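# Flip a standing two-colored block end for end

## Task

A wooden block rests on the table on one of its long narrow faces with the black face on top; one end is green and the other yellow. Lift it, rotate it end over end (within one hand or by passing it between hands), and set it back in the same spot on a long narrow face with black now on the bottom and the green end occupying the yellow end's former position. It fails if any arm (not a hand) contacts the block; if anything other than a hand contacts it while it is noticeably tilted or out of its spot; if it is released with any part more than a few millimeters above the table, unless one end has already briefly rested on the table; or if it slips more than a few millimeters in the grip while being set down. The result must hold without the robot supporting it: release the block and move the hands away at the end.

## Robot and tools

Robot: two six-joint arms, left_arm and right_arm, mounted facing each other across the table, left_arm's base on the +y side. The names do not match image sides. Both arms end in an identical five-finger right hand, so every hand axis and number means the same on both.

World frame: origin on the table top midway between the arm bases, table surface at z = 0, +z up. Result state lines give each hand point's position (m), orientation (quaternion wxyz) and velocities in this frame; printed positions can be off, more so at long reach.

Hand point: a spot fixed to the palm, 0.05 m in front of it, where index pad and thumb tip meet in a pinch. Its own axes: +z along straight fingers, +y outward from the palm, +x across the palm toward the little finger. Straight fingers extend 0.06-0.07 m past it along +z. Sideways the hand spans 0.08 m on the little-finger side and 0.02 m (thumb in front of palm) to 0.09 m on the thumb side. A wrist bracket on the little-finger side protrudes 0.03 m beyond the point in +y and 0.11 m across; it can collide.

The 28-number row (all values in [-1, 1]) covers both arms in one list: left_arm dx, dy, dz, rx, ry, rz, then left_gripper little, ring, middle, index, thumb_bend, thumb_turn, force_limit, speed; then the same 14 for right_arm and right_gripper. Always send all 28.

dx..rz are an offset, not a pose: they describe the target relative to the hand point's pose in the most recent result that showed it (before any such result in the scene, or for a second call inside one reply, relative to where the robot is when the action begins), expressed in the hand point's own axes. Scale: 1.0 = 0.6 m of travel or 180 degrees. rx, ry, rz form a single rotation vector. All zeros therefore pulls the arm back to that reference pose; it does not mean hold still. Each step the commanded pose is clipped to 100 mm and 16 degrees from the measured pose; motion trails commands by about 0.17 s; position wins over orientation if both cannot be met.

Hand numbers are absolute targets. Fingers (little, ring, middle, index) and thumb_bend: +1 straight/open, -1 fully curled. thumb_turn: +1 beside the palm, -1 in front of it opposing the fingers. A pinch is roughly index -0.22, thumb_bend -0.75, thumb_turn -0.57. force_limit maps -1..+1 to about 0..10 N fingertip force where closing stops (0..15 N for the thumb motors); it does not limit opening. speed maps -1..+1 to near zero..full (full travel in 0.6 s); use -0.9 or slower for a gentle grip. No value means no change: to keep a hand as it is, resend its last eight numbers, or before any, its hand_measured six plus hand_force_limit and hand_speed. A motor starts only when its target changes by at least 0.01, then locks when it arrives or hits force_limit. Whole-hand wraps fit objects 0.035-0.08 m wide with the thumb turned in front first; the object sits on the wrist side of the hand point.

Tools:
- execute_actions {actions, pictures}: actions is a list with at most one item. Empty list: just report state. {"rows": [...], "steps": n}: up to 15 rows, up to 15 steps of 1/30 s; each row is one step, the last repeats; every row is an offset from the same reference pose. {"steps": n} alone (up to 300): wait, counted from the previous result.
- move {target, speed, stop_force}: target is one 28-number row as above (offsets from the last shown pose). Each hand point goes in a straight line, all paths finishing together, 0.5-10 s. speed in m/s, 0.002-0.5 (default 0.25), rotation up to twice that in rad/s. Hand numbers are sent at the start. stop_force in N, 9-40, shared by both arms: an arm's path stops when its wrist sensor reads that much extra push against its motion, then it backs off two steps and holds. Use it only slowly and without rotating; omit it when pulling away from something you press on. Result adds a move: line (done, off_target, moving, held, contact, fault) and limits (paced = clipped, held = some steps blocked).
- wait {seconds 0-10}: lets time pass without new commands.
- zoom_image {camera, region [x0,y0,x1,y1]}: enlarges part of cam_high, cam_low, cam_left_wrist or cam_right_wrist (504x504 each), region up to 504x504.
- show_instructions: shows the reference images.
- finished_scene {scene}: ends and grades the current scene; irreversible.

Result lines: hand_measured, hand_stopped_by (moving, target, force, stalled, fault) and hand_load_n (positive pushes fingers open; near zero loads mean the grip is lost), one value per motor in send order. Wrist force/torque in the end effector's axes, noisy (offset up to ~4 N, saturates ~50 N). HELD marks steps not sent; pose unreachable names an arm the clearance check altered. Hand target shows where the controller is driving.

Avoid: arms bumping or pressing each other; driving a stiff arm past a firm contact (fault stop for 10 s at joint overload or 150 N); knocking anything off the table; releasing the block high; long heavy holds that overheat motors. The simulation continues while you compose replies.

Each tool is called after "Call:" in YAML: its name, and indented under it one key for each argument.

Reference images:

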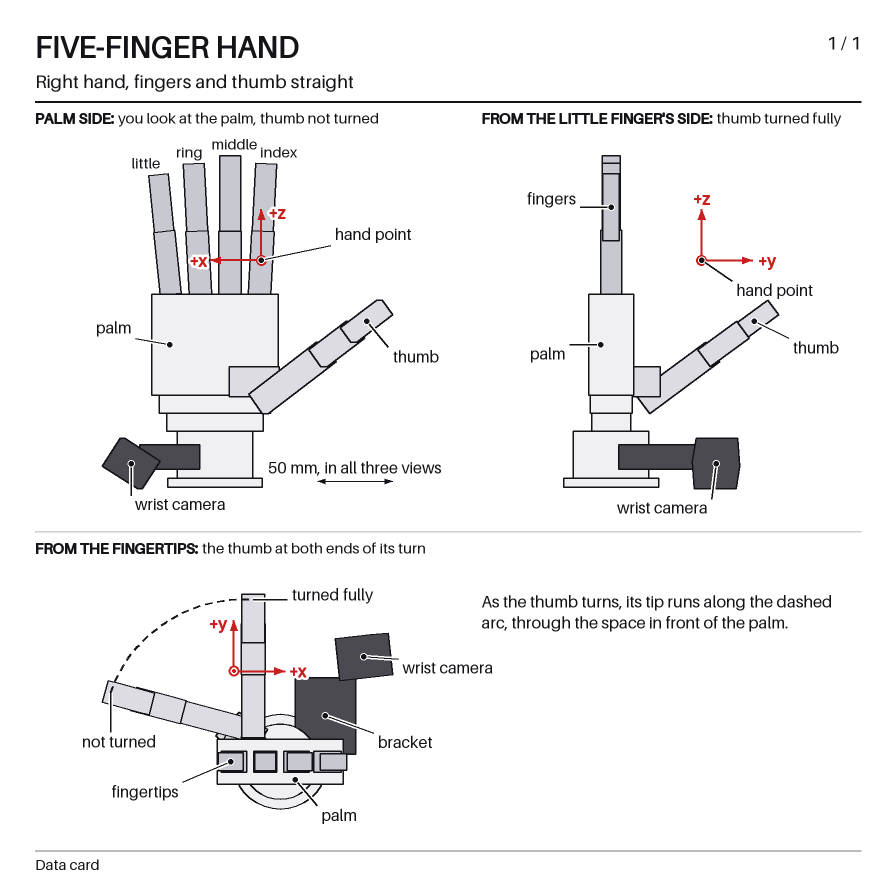

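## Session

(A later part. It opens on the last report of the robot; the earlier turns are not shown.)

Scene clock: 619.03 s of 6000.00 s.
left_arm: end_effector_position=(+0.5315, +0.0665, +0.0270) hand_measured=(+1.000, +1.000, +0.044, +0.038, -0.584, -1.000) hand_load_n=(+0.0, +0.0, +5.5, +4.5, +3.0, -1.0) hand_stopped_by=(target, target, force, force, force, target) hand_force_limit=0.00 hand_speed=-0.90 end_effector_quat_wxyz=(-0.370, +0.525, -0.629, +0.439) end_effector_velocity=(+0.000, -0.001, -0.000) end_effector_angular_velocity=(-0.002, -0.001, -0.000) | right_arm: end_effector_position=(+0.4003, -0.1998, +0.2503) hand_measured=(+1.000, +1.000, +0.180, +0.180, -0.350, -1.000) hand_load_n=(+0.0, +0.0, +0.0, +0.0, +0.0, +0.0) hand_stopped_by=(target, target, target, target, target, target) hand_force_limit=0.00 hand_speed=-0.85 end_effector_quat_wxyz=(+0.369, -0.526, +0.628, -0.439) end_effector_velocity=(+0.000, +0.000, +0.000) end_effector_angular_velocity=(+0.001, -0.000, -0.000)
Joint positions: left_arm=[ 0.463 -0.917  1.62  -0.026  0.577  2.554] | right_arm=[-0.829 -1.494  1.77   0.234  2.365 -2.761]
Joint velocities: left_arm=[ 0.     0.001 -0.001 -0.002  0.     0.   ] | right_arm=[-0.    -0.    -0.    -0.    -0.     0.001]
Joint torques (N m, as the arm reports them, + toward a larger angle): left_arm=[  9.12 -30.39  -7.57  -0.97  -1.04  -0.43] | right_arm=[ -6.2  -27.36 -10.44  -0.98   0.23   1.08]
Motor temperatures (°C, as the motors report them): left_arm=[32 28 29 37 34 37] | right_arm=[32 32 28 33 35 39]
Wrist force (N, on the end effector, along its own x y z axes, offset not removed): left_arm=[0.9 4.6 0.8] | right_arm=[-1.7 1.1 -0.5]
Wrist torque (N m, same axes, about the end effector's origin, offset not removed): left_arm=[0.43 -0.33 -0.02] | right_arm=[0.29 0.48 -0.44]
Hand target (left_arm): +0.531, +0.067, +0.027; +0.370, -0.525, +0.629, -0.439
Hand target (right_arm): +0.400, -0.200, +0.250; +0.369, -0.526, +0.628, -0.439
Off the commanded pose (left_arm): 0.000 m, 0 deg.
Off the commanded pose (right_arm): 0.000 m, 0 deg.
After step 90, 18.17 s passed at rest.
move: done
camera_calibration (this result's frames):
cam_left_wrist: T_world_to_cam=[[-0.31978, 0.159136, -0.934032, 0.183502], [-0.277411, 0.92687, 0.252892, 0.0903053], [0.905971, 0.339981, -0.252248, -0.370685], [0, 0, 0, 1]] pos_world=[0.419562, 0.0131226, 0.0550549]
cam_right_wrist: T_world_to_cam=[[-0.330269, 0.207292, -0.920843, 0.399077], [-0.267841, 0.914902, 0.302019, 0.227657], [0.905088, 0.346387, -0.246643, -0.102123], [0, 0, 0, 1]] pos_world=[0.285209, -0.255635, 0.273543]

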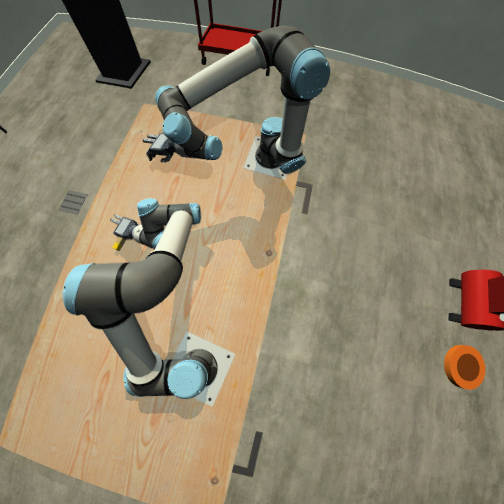

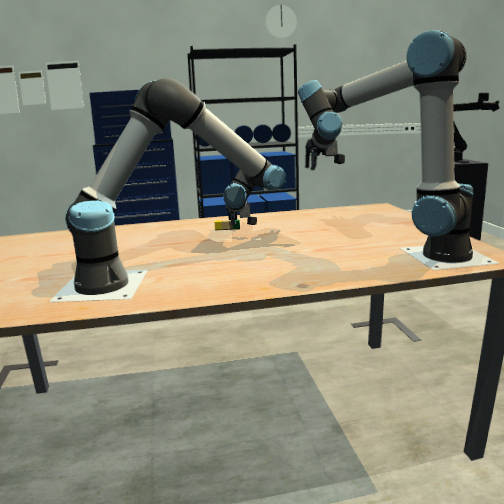

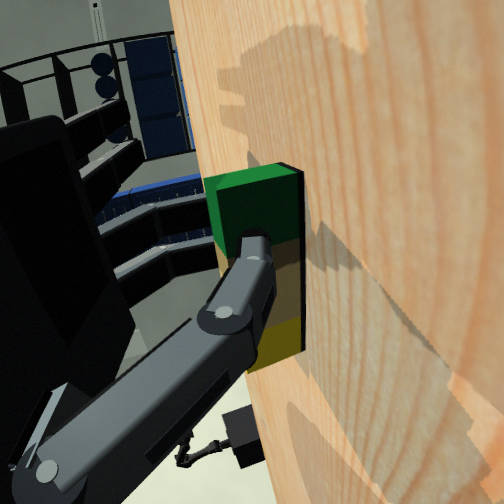

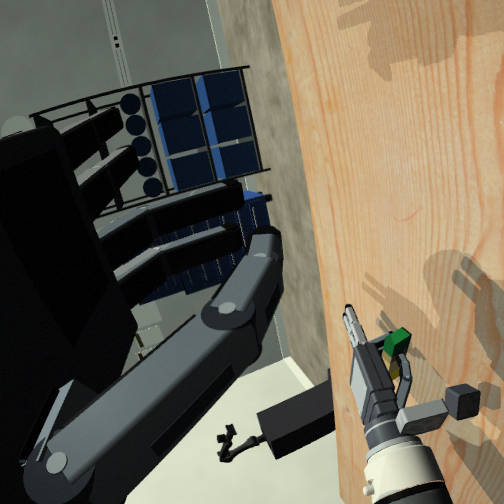

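Call:
move:
  target: [0,0.0011,0.0004,0,0,0,1,1,-0.3,-0.3,-0.68,-1,0.0,-0.9,0,0,0,0,0,0,1,1,0.18,0.18,-0.35,-1,0.0,-0.85]
  speed: 0.003

Call:
zoom_image:
  camera: "cam_low"
  region: [195, 200, 265, 250]

Scene clock: 643.00 s of 6000.00 s.
left_arm: end_effector_position=(+0.5315, +0.0665, +0.0263) hand_measured=(+1.000, +1.000, +0.044, +0.038, -0.584, -1.000) hand_load_n=(+0.0, +0.0, +5.5, +5.5, +0.0, -1.5) hand_stopped_by=(target, target, force, force, force, target) hand_force_limit=0.00 hand_speed=-0.90 end_effector_quat_wxyz=(-0.370, +0.525, -0.629, +0.439) end_effector_velocity=(+0.000, -0.001, +0.000) end_effector_angular_velocity=(-0.002, -0.001, +0.000) | right_arm: end_effector_position=(+0.4003, -0.1998, +0.2503) hand_measured=(+1.000, +1.000, +0.180, +0.180, -0.350, -1.000) hand_load_n=(+0.0, +0.0, +0.0, +0.0, +0.0, +0.0) hand_stopped_by=(target, target, target, target, target, target) hand_force_limit=0.00 hand_speed=-0.85 end_effector_quat_wxyz=(+0.369, -0.526, +0.628, -0.439) end_effector_velocity=(+0.000, +0.000, +0.000) end_effector_angular_velocity=(+0.002, -0.001, -0.000)
Joint positions: left_arm=[ 0.464 -0.916  1.62  -0.028  0.577  2.554] | right_arm=[-0.829 -1.494  1.77   0.234  2.365 -2.761]
Joint velocities: left_arm=[ 0.     0.    -0.001 -0.001 -0.    -0.   ] | right_arm=[-0.     0.     0.    -0.001 -0.     0.002]
Joint torques (N m, as the arm reports them, + toward a larger angle): left_arm=[  5.82 -27.2   -3.75  -0.76  -0.37   0.62] | right_arm=[ -5.57 -27.85 -10.01  -1.12   0.24   1.06]
Motor temperatures (°C, as the motors report them): left_arm=[32 28 29 37 34 37] | right_arm=[32 32 28 33 35 39]
Wrist force (N, on the end effector, along its own x y z axes, offset not removed): left_arm=[0.9 -2.7 -0.6] | right_arm=[-1.8 0.9 0.5]
Wrist torque (N m, same axes, about the end effector's origin, offset not removed): left_arm=[0.18 -0.24 -0.11] | right_arm=[0.18 0.47 -0.44]
Hand target (left_arm): +0.531, +0.066, +0.026; +0.370, -0.525, +0.629, -0.439
Hand target (right_arm): +0.400, -0.200, +0.250; +0.369, -0.526, +0.628, -0.439
Off the commanded pose (left_arm): 0.000 m, 0 deg.
Off the commanded pose (right_arm): 0.000 m, 0 deg.
After step 90, 20.27 s passed at rest.
move: done
camera_calibration (this result's frames):
cam_left_wrist: T_world_to_cam=[[-0.31978, 0.15912, -0.934035, 0.182892], [-0.277404, 0.926878, 0.252873, 0.0904705], [0.905973, 0.339969, -0.252256, -0.370859], [0, 0, 0, 1]] pos_world=[0.419571, 0.0131238, 0.0543986]
cam_right_wrist: T_world_to_cam=[[-0.330269, 0.207292, -0.920843, 0.399077], [-0.267841, 0.914902, 0.302018, 0.227657], [0.905088, 0.346387, -0.246643, -0.102123], [0, 0, 0, 1]] pos_world=[0.285209, -0.255635, 0.273543]

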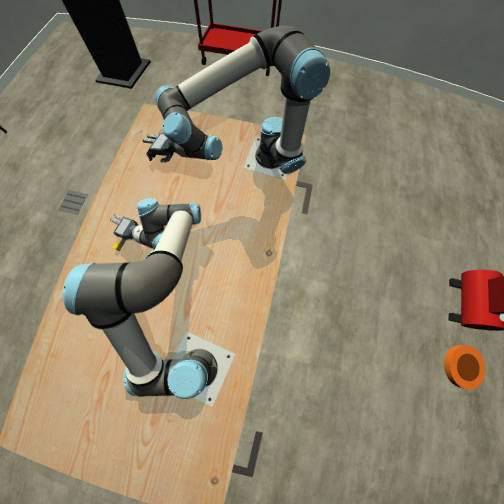

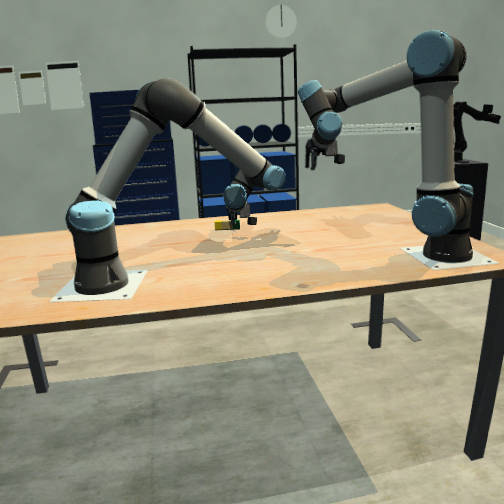

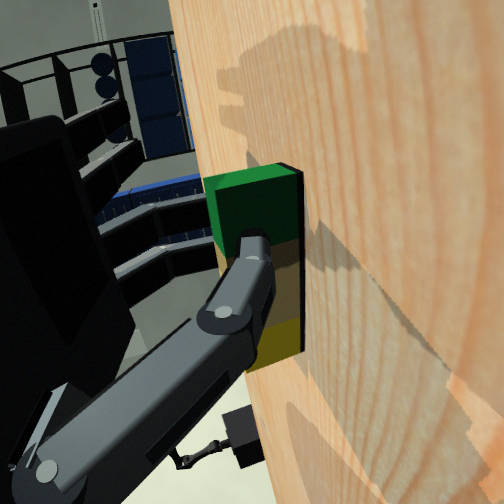

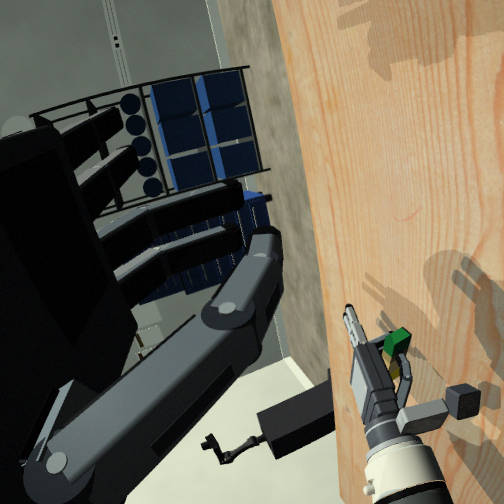

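Region (195, 200, 265, 250) of cam_low's 504x504 image, scaled by 7.200, with more detail than that image has; it fills the top 360 rows of this view, and the rest is white.

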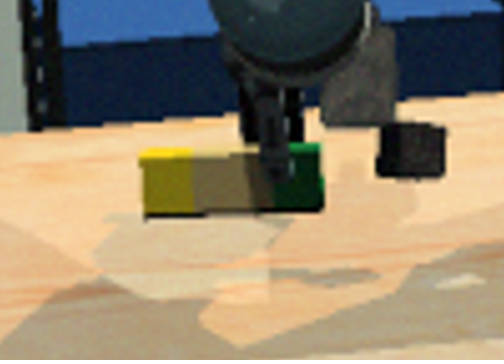

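Contact seen (wrist force y dropped ~7 N). Open slowly.

Call:
move:
  target: [0,0,0,0,0,0,1,1,0.18,0.18,-0.35,-1,0.0,-0.85,0,0,0,0,0,0,1,1,0.18,0.18,-0.35,-1,0.0,-0.85]
  speed: 0.003

Scene clock: 648.07 s of 6000.00 s.
left_arm: end_effector_position=(+0.5315, +0.0665, +0.0263) hand_measured=(+1.000, +1.000, +0.180, +0.180, -0.350, -1.000) hand_load_n=(+0.0, +0.0, +0.0, +0.0, +0.0, +0.0) hand_stopped_by=(target, target, target, target, target, target) hand_force_limit=0.00 hand_speed=-0.85 end_effector_quat_wxyz=(-0.370, +0.525, -0.629, +0.439) end_effector_velocity=(-0.000, +0.000, +0.000) end_effector_angular_velocity=(+0.001, +0.001, -0.001) | right_arm: end_effector_position=(+0.4003, -0.1998, +0.2503) hand_measured=(+1.000, +1.000, +0.180, +0.180, -0.350, -1.000) hand_load_n=(+0.0, +0.0, +0.0, +0.0, +0.0, +0.0) hand_stopped_by=(target, target, target, target, target, target) hand_force_limit=0.00 hand_speed=-0.85 end_effector_quat_wxyz=(+0.369, -0.526, +0.628, -0.439) end_effector_velocity=(-0.000, +0.000, +0.000) end_effector_angular_velocity=(+0.000, -0.001, +0.001)
Joint positions: left_arm=[ 0.463 -0.916  1.62  -0.028  0.577  2.554] | right_arm=[-0.829 -1.494  1.77   0.234  2.365 -2.761]
Joint velocities: left_arm=[-0.     0.    -0.     0.002  0.    -0.   ] | right_arm=[ 0.001 -0.    -0.    -0.001  0.    -0.   ]
Joint torques (N m, as the arm reports them, + toward a larger angle): left_arm=[  7.56 -48.34 -21.54   1.78   0.71   0.53] | right_arm=[ -5.83 -27.65 -10.3   -0.92   0.29   1.18]
Motor temperatures (°C, as the motors report them): left_arm=[32 28 29 37 34 37] | right_arm=[32 32 28 33 35 39]
Wrist force (N, on the end effector, along its own x y z axes, offset not removed): left_arm=[0.9 -0.3 0.0] | right_arm=[-2.4 1.3 -0.6]
Wrist torque (N m, same axes, about the end effector's origin, offset not removed): left_arm=[-0.13 -0.23 -0.17] | right_arm=[0.35 0.56 -0.40]
Hand target (left_arm): +0.531, +0.066, +0.026; +0.370, -0.525, +0.629, -0.439
Hand target (right_arm): +0.400, -0.200, +0.250; +0.369, -0.526, +0.628, -0.439
Off the commanded pose (left_arm): 0.000 m, 0 deg.
Off the commanded pose (right_arm): 0.000 m, 0 deg.
After step 90, 0.33 s passed at rest.
move: done
camera_calibration (this result's frames):
cam_left_wrist: T_world_to_cam=[[-0.319788, 0.159109, -0.934034, 0.182885], [-0.277389, 0.926885, 0.252862, 0.0904727], [0.905975, 0.339953, -0.252272, -0.370846], [0, 0, 0, 1]] pos_world=[0.419558, 0.0131137, 0.05439]
cam_right_wrist: T_world_to_cam=[[-0.330269, 0.207292, -0.920843, 0.399077], [-0.267841, 0.914902, 0.302019, 0.227657], [0.905088, 0.346387, -0.246643, -0.102123], [0, 0, 0, 1]] pos_world=[0.285209, -0.255635, 0.273543]

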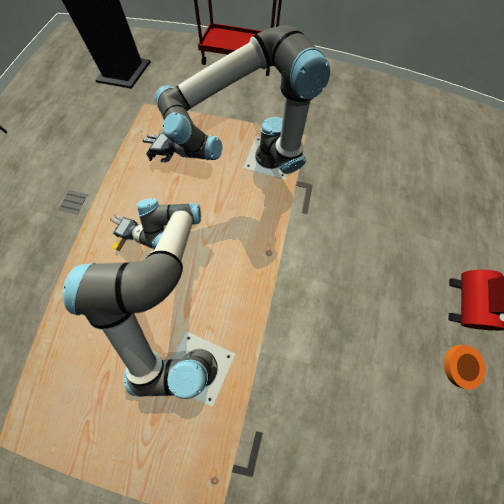

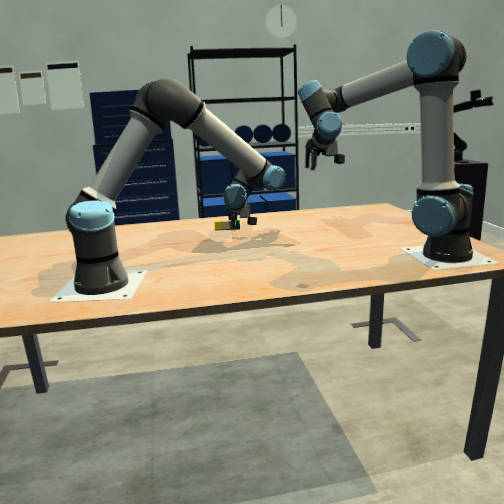

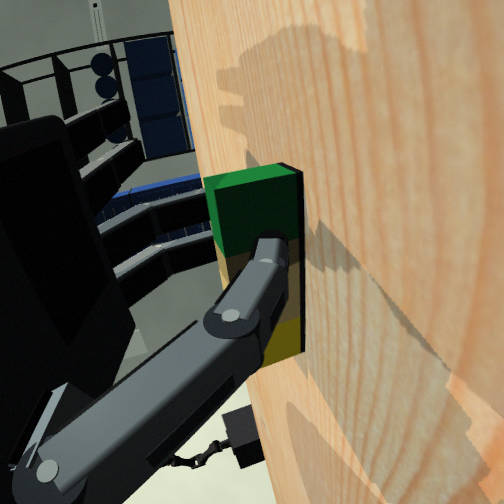

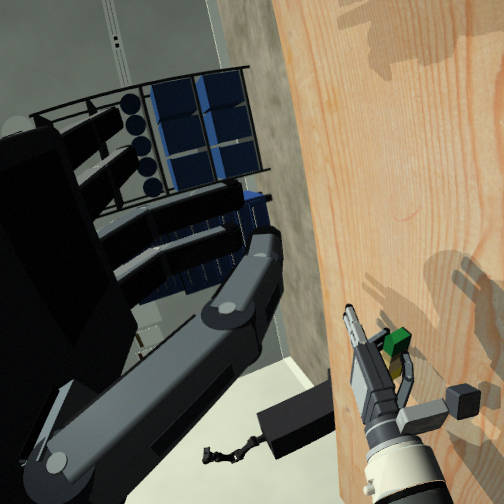

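Call:
move:
  target: [0,-0.188,-0.0684,0,0,0,1,1,0.18,0.18,-0.35,-1,0.0,-0.85,0,0,0,0,0,0,1,1,0.18,0.18,-0.35,-1,0.0,-0.85]
  speed: 0.08

Call:
zoom_image:
  camera: "cam_low"
  region: [195, 200, 265, 250]

Scene clock: 656.60 s of 6000.00 s.
left_arm: end_effector_position=(+0.5314, +0.0663, +0.1460) hand_measured=(+1.000, +1.000, +0.180, +0.180, -0.350, -1.000) hand_load_n=(+0.0, +0.0, +0.0, +0.0, +0.0, +0.0) hand_stopped_by=(target, target, target, target, target, target) hand_force_limit=0.00 hand_speed=-0.85 end_effector_quat_wxyz=(-0.370, +0.525, -0.629, +0.439) end_effector_velocity=(-0.000, -0.000, +0.002) end_effector_angular_velocity=(-0.002, +0.001, +0.000) | right_arm: end_effector_position=(+0.4003, -0.1998, +0.2503) hand_measured=(+1.000, +1.000, +0.180, +0.180, -0.350, -1.000) hand_load_n=(+0.0, +0.0, +0.0, +0.0, +0.0, +0.0) hand_stopped_by=(target, target, target, target, target, target) hand_force_limit=0.00 hand_speed=-0.85 end_effector_quat_wxyz=(+0.369, -0.526, +0.628, -0.439) end_effector_velocity=(+0.000, +0.000, +0.000) end_effector_angular_velocity=(+0.001, -0.001, -0.000)
Joint positions: left_arm=[ 0.463 -1.069  1.517  0.229  0.576  2.554] | right_arm=[-0.829 -1.494  1.77   0.234  2.365 -2.761]
Joint velocities: left_arm=[-0.    -0.002 -0.003  0.005  0.    -0.002] | right_arm=[-0.     0.    -0.    -0.001 -0.     0.   ]
Joint torques (N m, as the arm reports them, + toward a larger angle): left_arm=[ -9.69 -46.28 -25.26   2.05  -2.32  -1.4 ] | right_arm=[ -5.2  -26.78 -11.06  -1.13   0.23   1.08]
Motor temperatures (°C, as the motors report them): left_arm=[32 28 29 37 34 37] | right_arm=[32 32 28 33 35 39]
Wrist force (N, on the end effector, along its own x y z axes, offset not removed): left_arm=[1.4 1.2 1.5] | right_arm=[-1.7 0.5 -0.6]
Wrist torque (N m, same axes, about the end effector's origin, offset not removed): left_arm=[-0.08 -0.44 -0.03] | right_arm=[0.15 0.48 -0.38]
Hand target (left_arm): +0.531, +0.066, +0.146; +0.370, -0.525, +0.629, -0.439
Hand target (right_arm): +0.400, -0.200, +0.250; +0.369, -0.526, +0.628, -0.439
Off the commanded pose (left_arm): 0.000 m, 0 deg.
Off the commanded pose (right_arm): 0.000 m, 0 deg.
After step 90, 3.60 s passed at rest.
move: done
camera_calibration (this result's frames):
cam_left_wrist: T_world_to_cam=[[-0.319731, 0.159138, -0.934049, 0.294712], [-0.277358, 0.926895, 0.252861, 0.0603441], [0.906005, 0.339913, -0.252219, -0.34051], [0, 0, 0, 1]] pos_world=[0.419469, 0.0129112, 0.174134]
cam_right_wrist: T_world_to_cam=[[-0.330269, 0.207292, -0.920843, 0.399077], [-0.267841, 0.914902, 0.302018, 0.227657], [0.905088, 0.346387, -0.246643, -0.102123], [0, 0, 0, 1]] pos_world=[0.285209, -0.255635, 0.273543]

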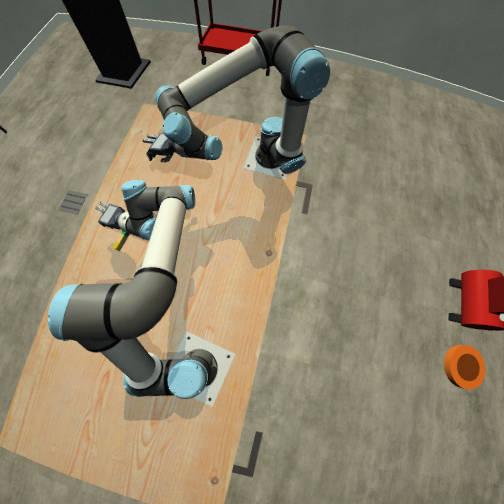

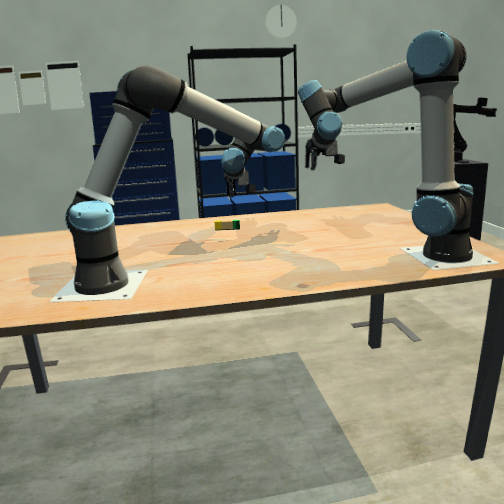

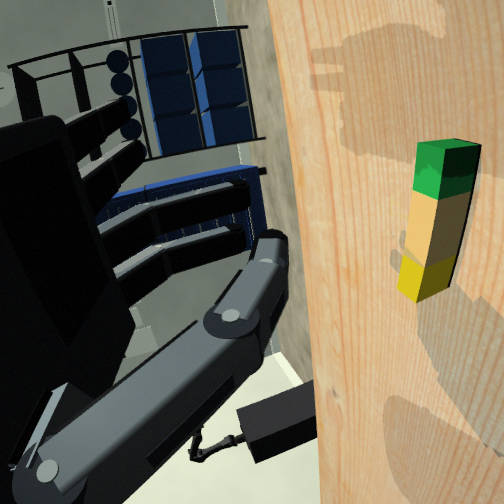

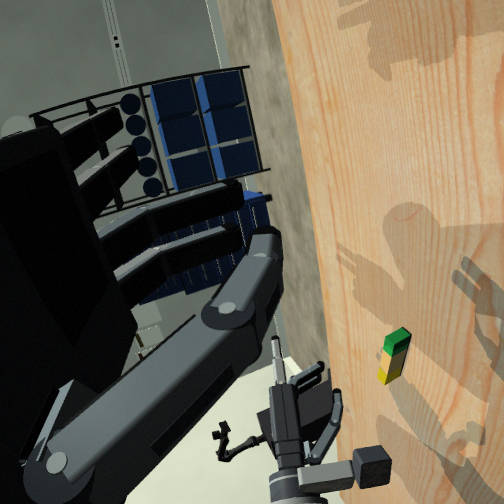

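Region (195, 200, 265, 250) of cam_low's 504x504 image, scaled by 7.200, with more detail than that image has; it fills the top 360 rows of this view, and the rest is white.

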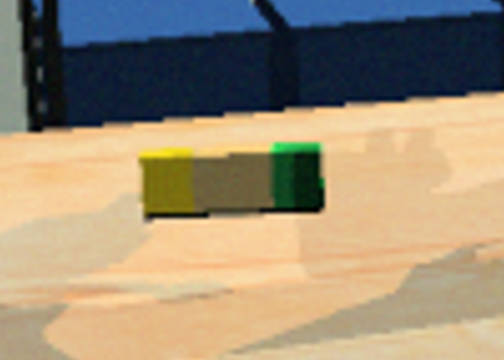

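Call:
move:
  target: [-0.25,-0.125,-0.12,0,0,0,1,1,0.18,0.18,-0.35,-1,0.0,-0.85,0,0,0,0,0,0,1,1,0.18,0.18,-0.35,-1,0.0,-0.85]
  speed: 0.25

Call:
finished_scene:
  scene: 1

Scene clock: 664.43 s of 6000.00 s.
left_arm: end_effector_position=(+0.5164, +0.2211, +0.2410) hand_measured=(+1.000, +1.000, +0.180, +0.180, -0.350, -1.000) hand_load_n=(+0.0, +0.0, +0.0, +0.0, +0.0, +0.0) hand_stopped_by=(target, target, target, target, target, target) hand_force_limit=0.00 hand_speed=-0.85 end_effector_quat_wxyz=(-0.370, +0.525, -0.629, +0.439) end_effector_velocity=(-0.001, +0.002, +0.001) end_effector_angular_velocity=(+0.001, +0.001, -0.000) | right_arm: end_effector_position=(+0.4003, -0.1998, +0.2503) hand_measured=(+1.000, +1.000, +0.180, +0.180, -0.350, -1.000) hand_load_n=(+0.0, +0.0, +0.0, +0.0, +0.0, +0.0) hand_stopped_by=(target, target, target, target, target, target) hand_force_limit=0.00 hand_speed=-0.85 end_effector_quat_wxyz=(+0.369, -0.526, +0.628, -0.439) end_effector_velocity=(+0.000, -0.000, -0.000) end_effector_angular_velocity=(-0.000, +0.000, -0.000)
Joint positions: left_arm=[ 0.55  -1.478  1.791  0.29   0.647  2.644] | right_arm=[-0.829 -1.494  1.77   0.234  2.365 -2.761]
Joint velocities: left_arm=[ 0.    -0.004  0.002  0.004  0.001 -0.   ] | right_arm=[-0. -0.  0.  0.  0.  0.]
Joint torques (N m, as the arm reports them, + toward a larger angle): left_arm=[ 10.   -31.81 -10.7    1.78   0.69   1.06] | right_arm=[ -5.8  -27.73 -10.43  -0.91   0.06   1.  ]
Motor temperatures (°C, as the motors report them): left_arm=[32 28 29 37 34 37] | right_arm=[32 32 28 33 35 39]
Wrist force (N, on the end effector, along its own x y z axes, offset not removed): left_arm=[1.0 0.1 0.8] | right_arm=[-1.2 0.2 -0.4]
Wrist torque (N m, same axes, about the end effector's origin, offset not removed): left_arm=[-0.11 -0.38 -0.13] | right_arm=[0.17 0.44 -0.42]
Hand target (left_arm): +0.516, +0.221, +0.241; +0.370, -0.525, +0.629, -0.439
Hand target (right_arm): +0.400, -0.200, +0.250; +0.369, -0.526, +0.628, -0.439
Off the commanded pose (left_arm): 0.001 m, 0 deg.
Off the commanded pose (right_arm): 0.000 m, 0 deg.
After step 90, 3.47 s passed at rest.
move: done
camera_calibration (this result's frames):
cam_left_wrist: T_world_to_cam=[[-0.320021, 0.159135, -0.93395, 0.354163], [-0.277372, 0.926861, 0.25297, -0.111316], [0.905898, 0.340007, -0.252475, -0.35548], [0, 0, 0, 1]] pos_world=[0.404492, 0.16768, 0.26918]
cam_right_wrist: T_world_to_cam=[[-0.330269, 0.207292, -0.920843, 0.399077], [-0.267841, 0.914902, 0.302019, 0.227657], [0.905088, 0.346387, -0.246643, -0.102123], [0, 0, 0, 1]] pos_world=[0.285209, -0.255635, 0.273543]

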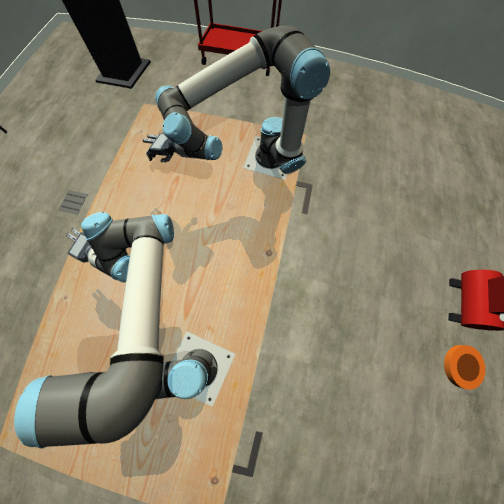

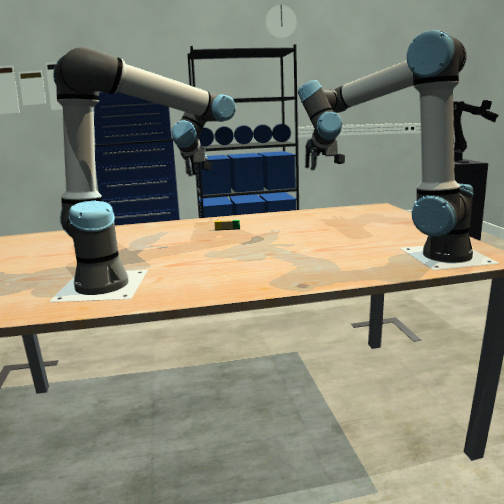

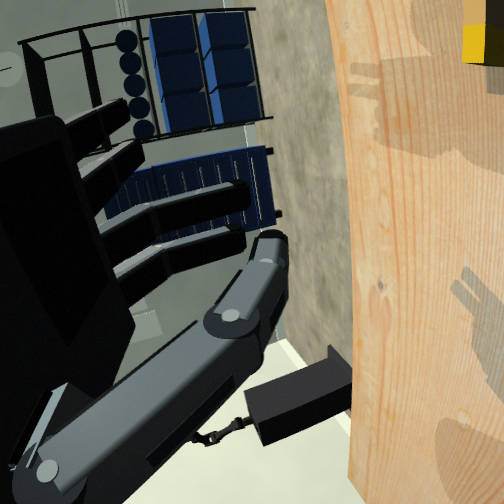

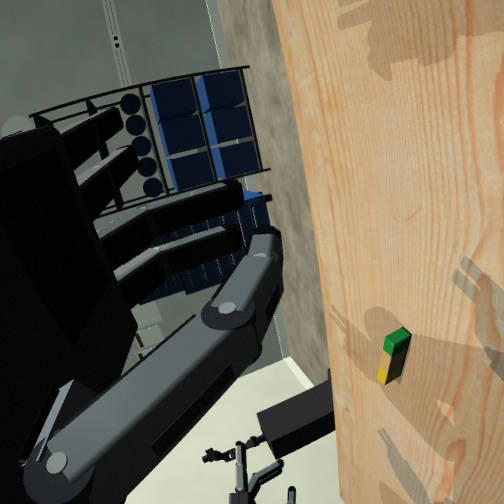

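The scene is finished: the task was done.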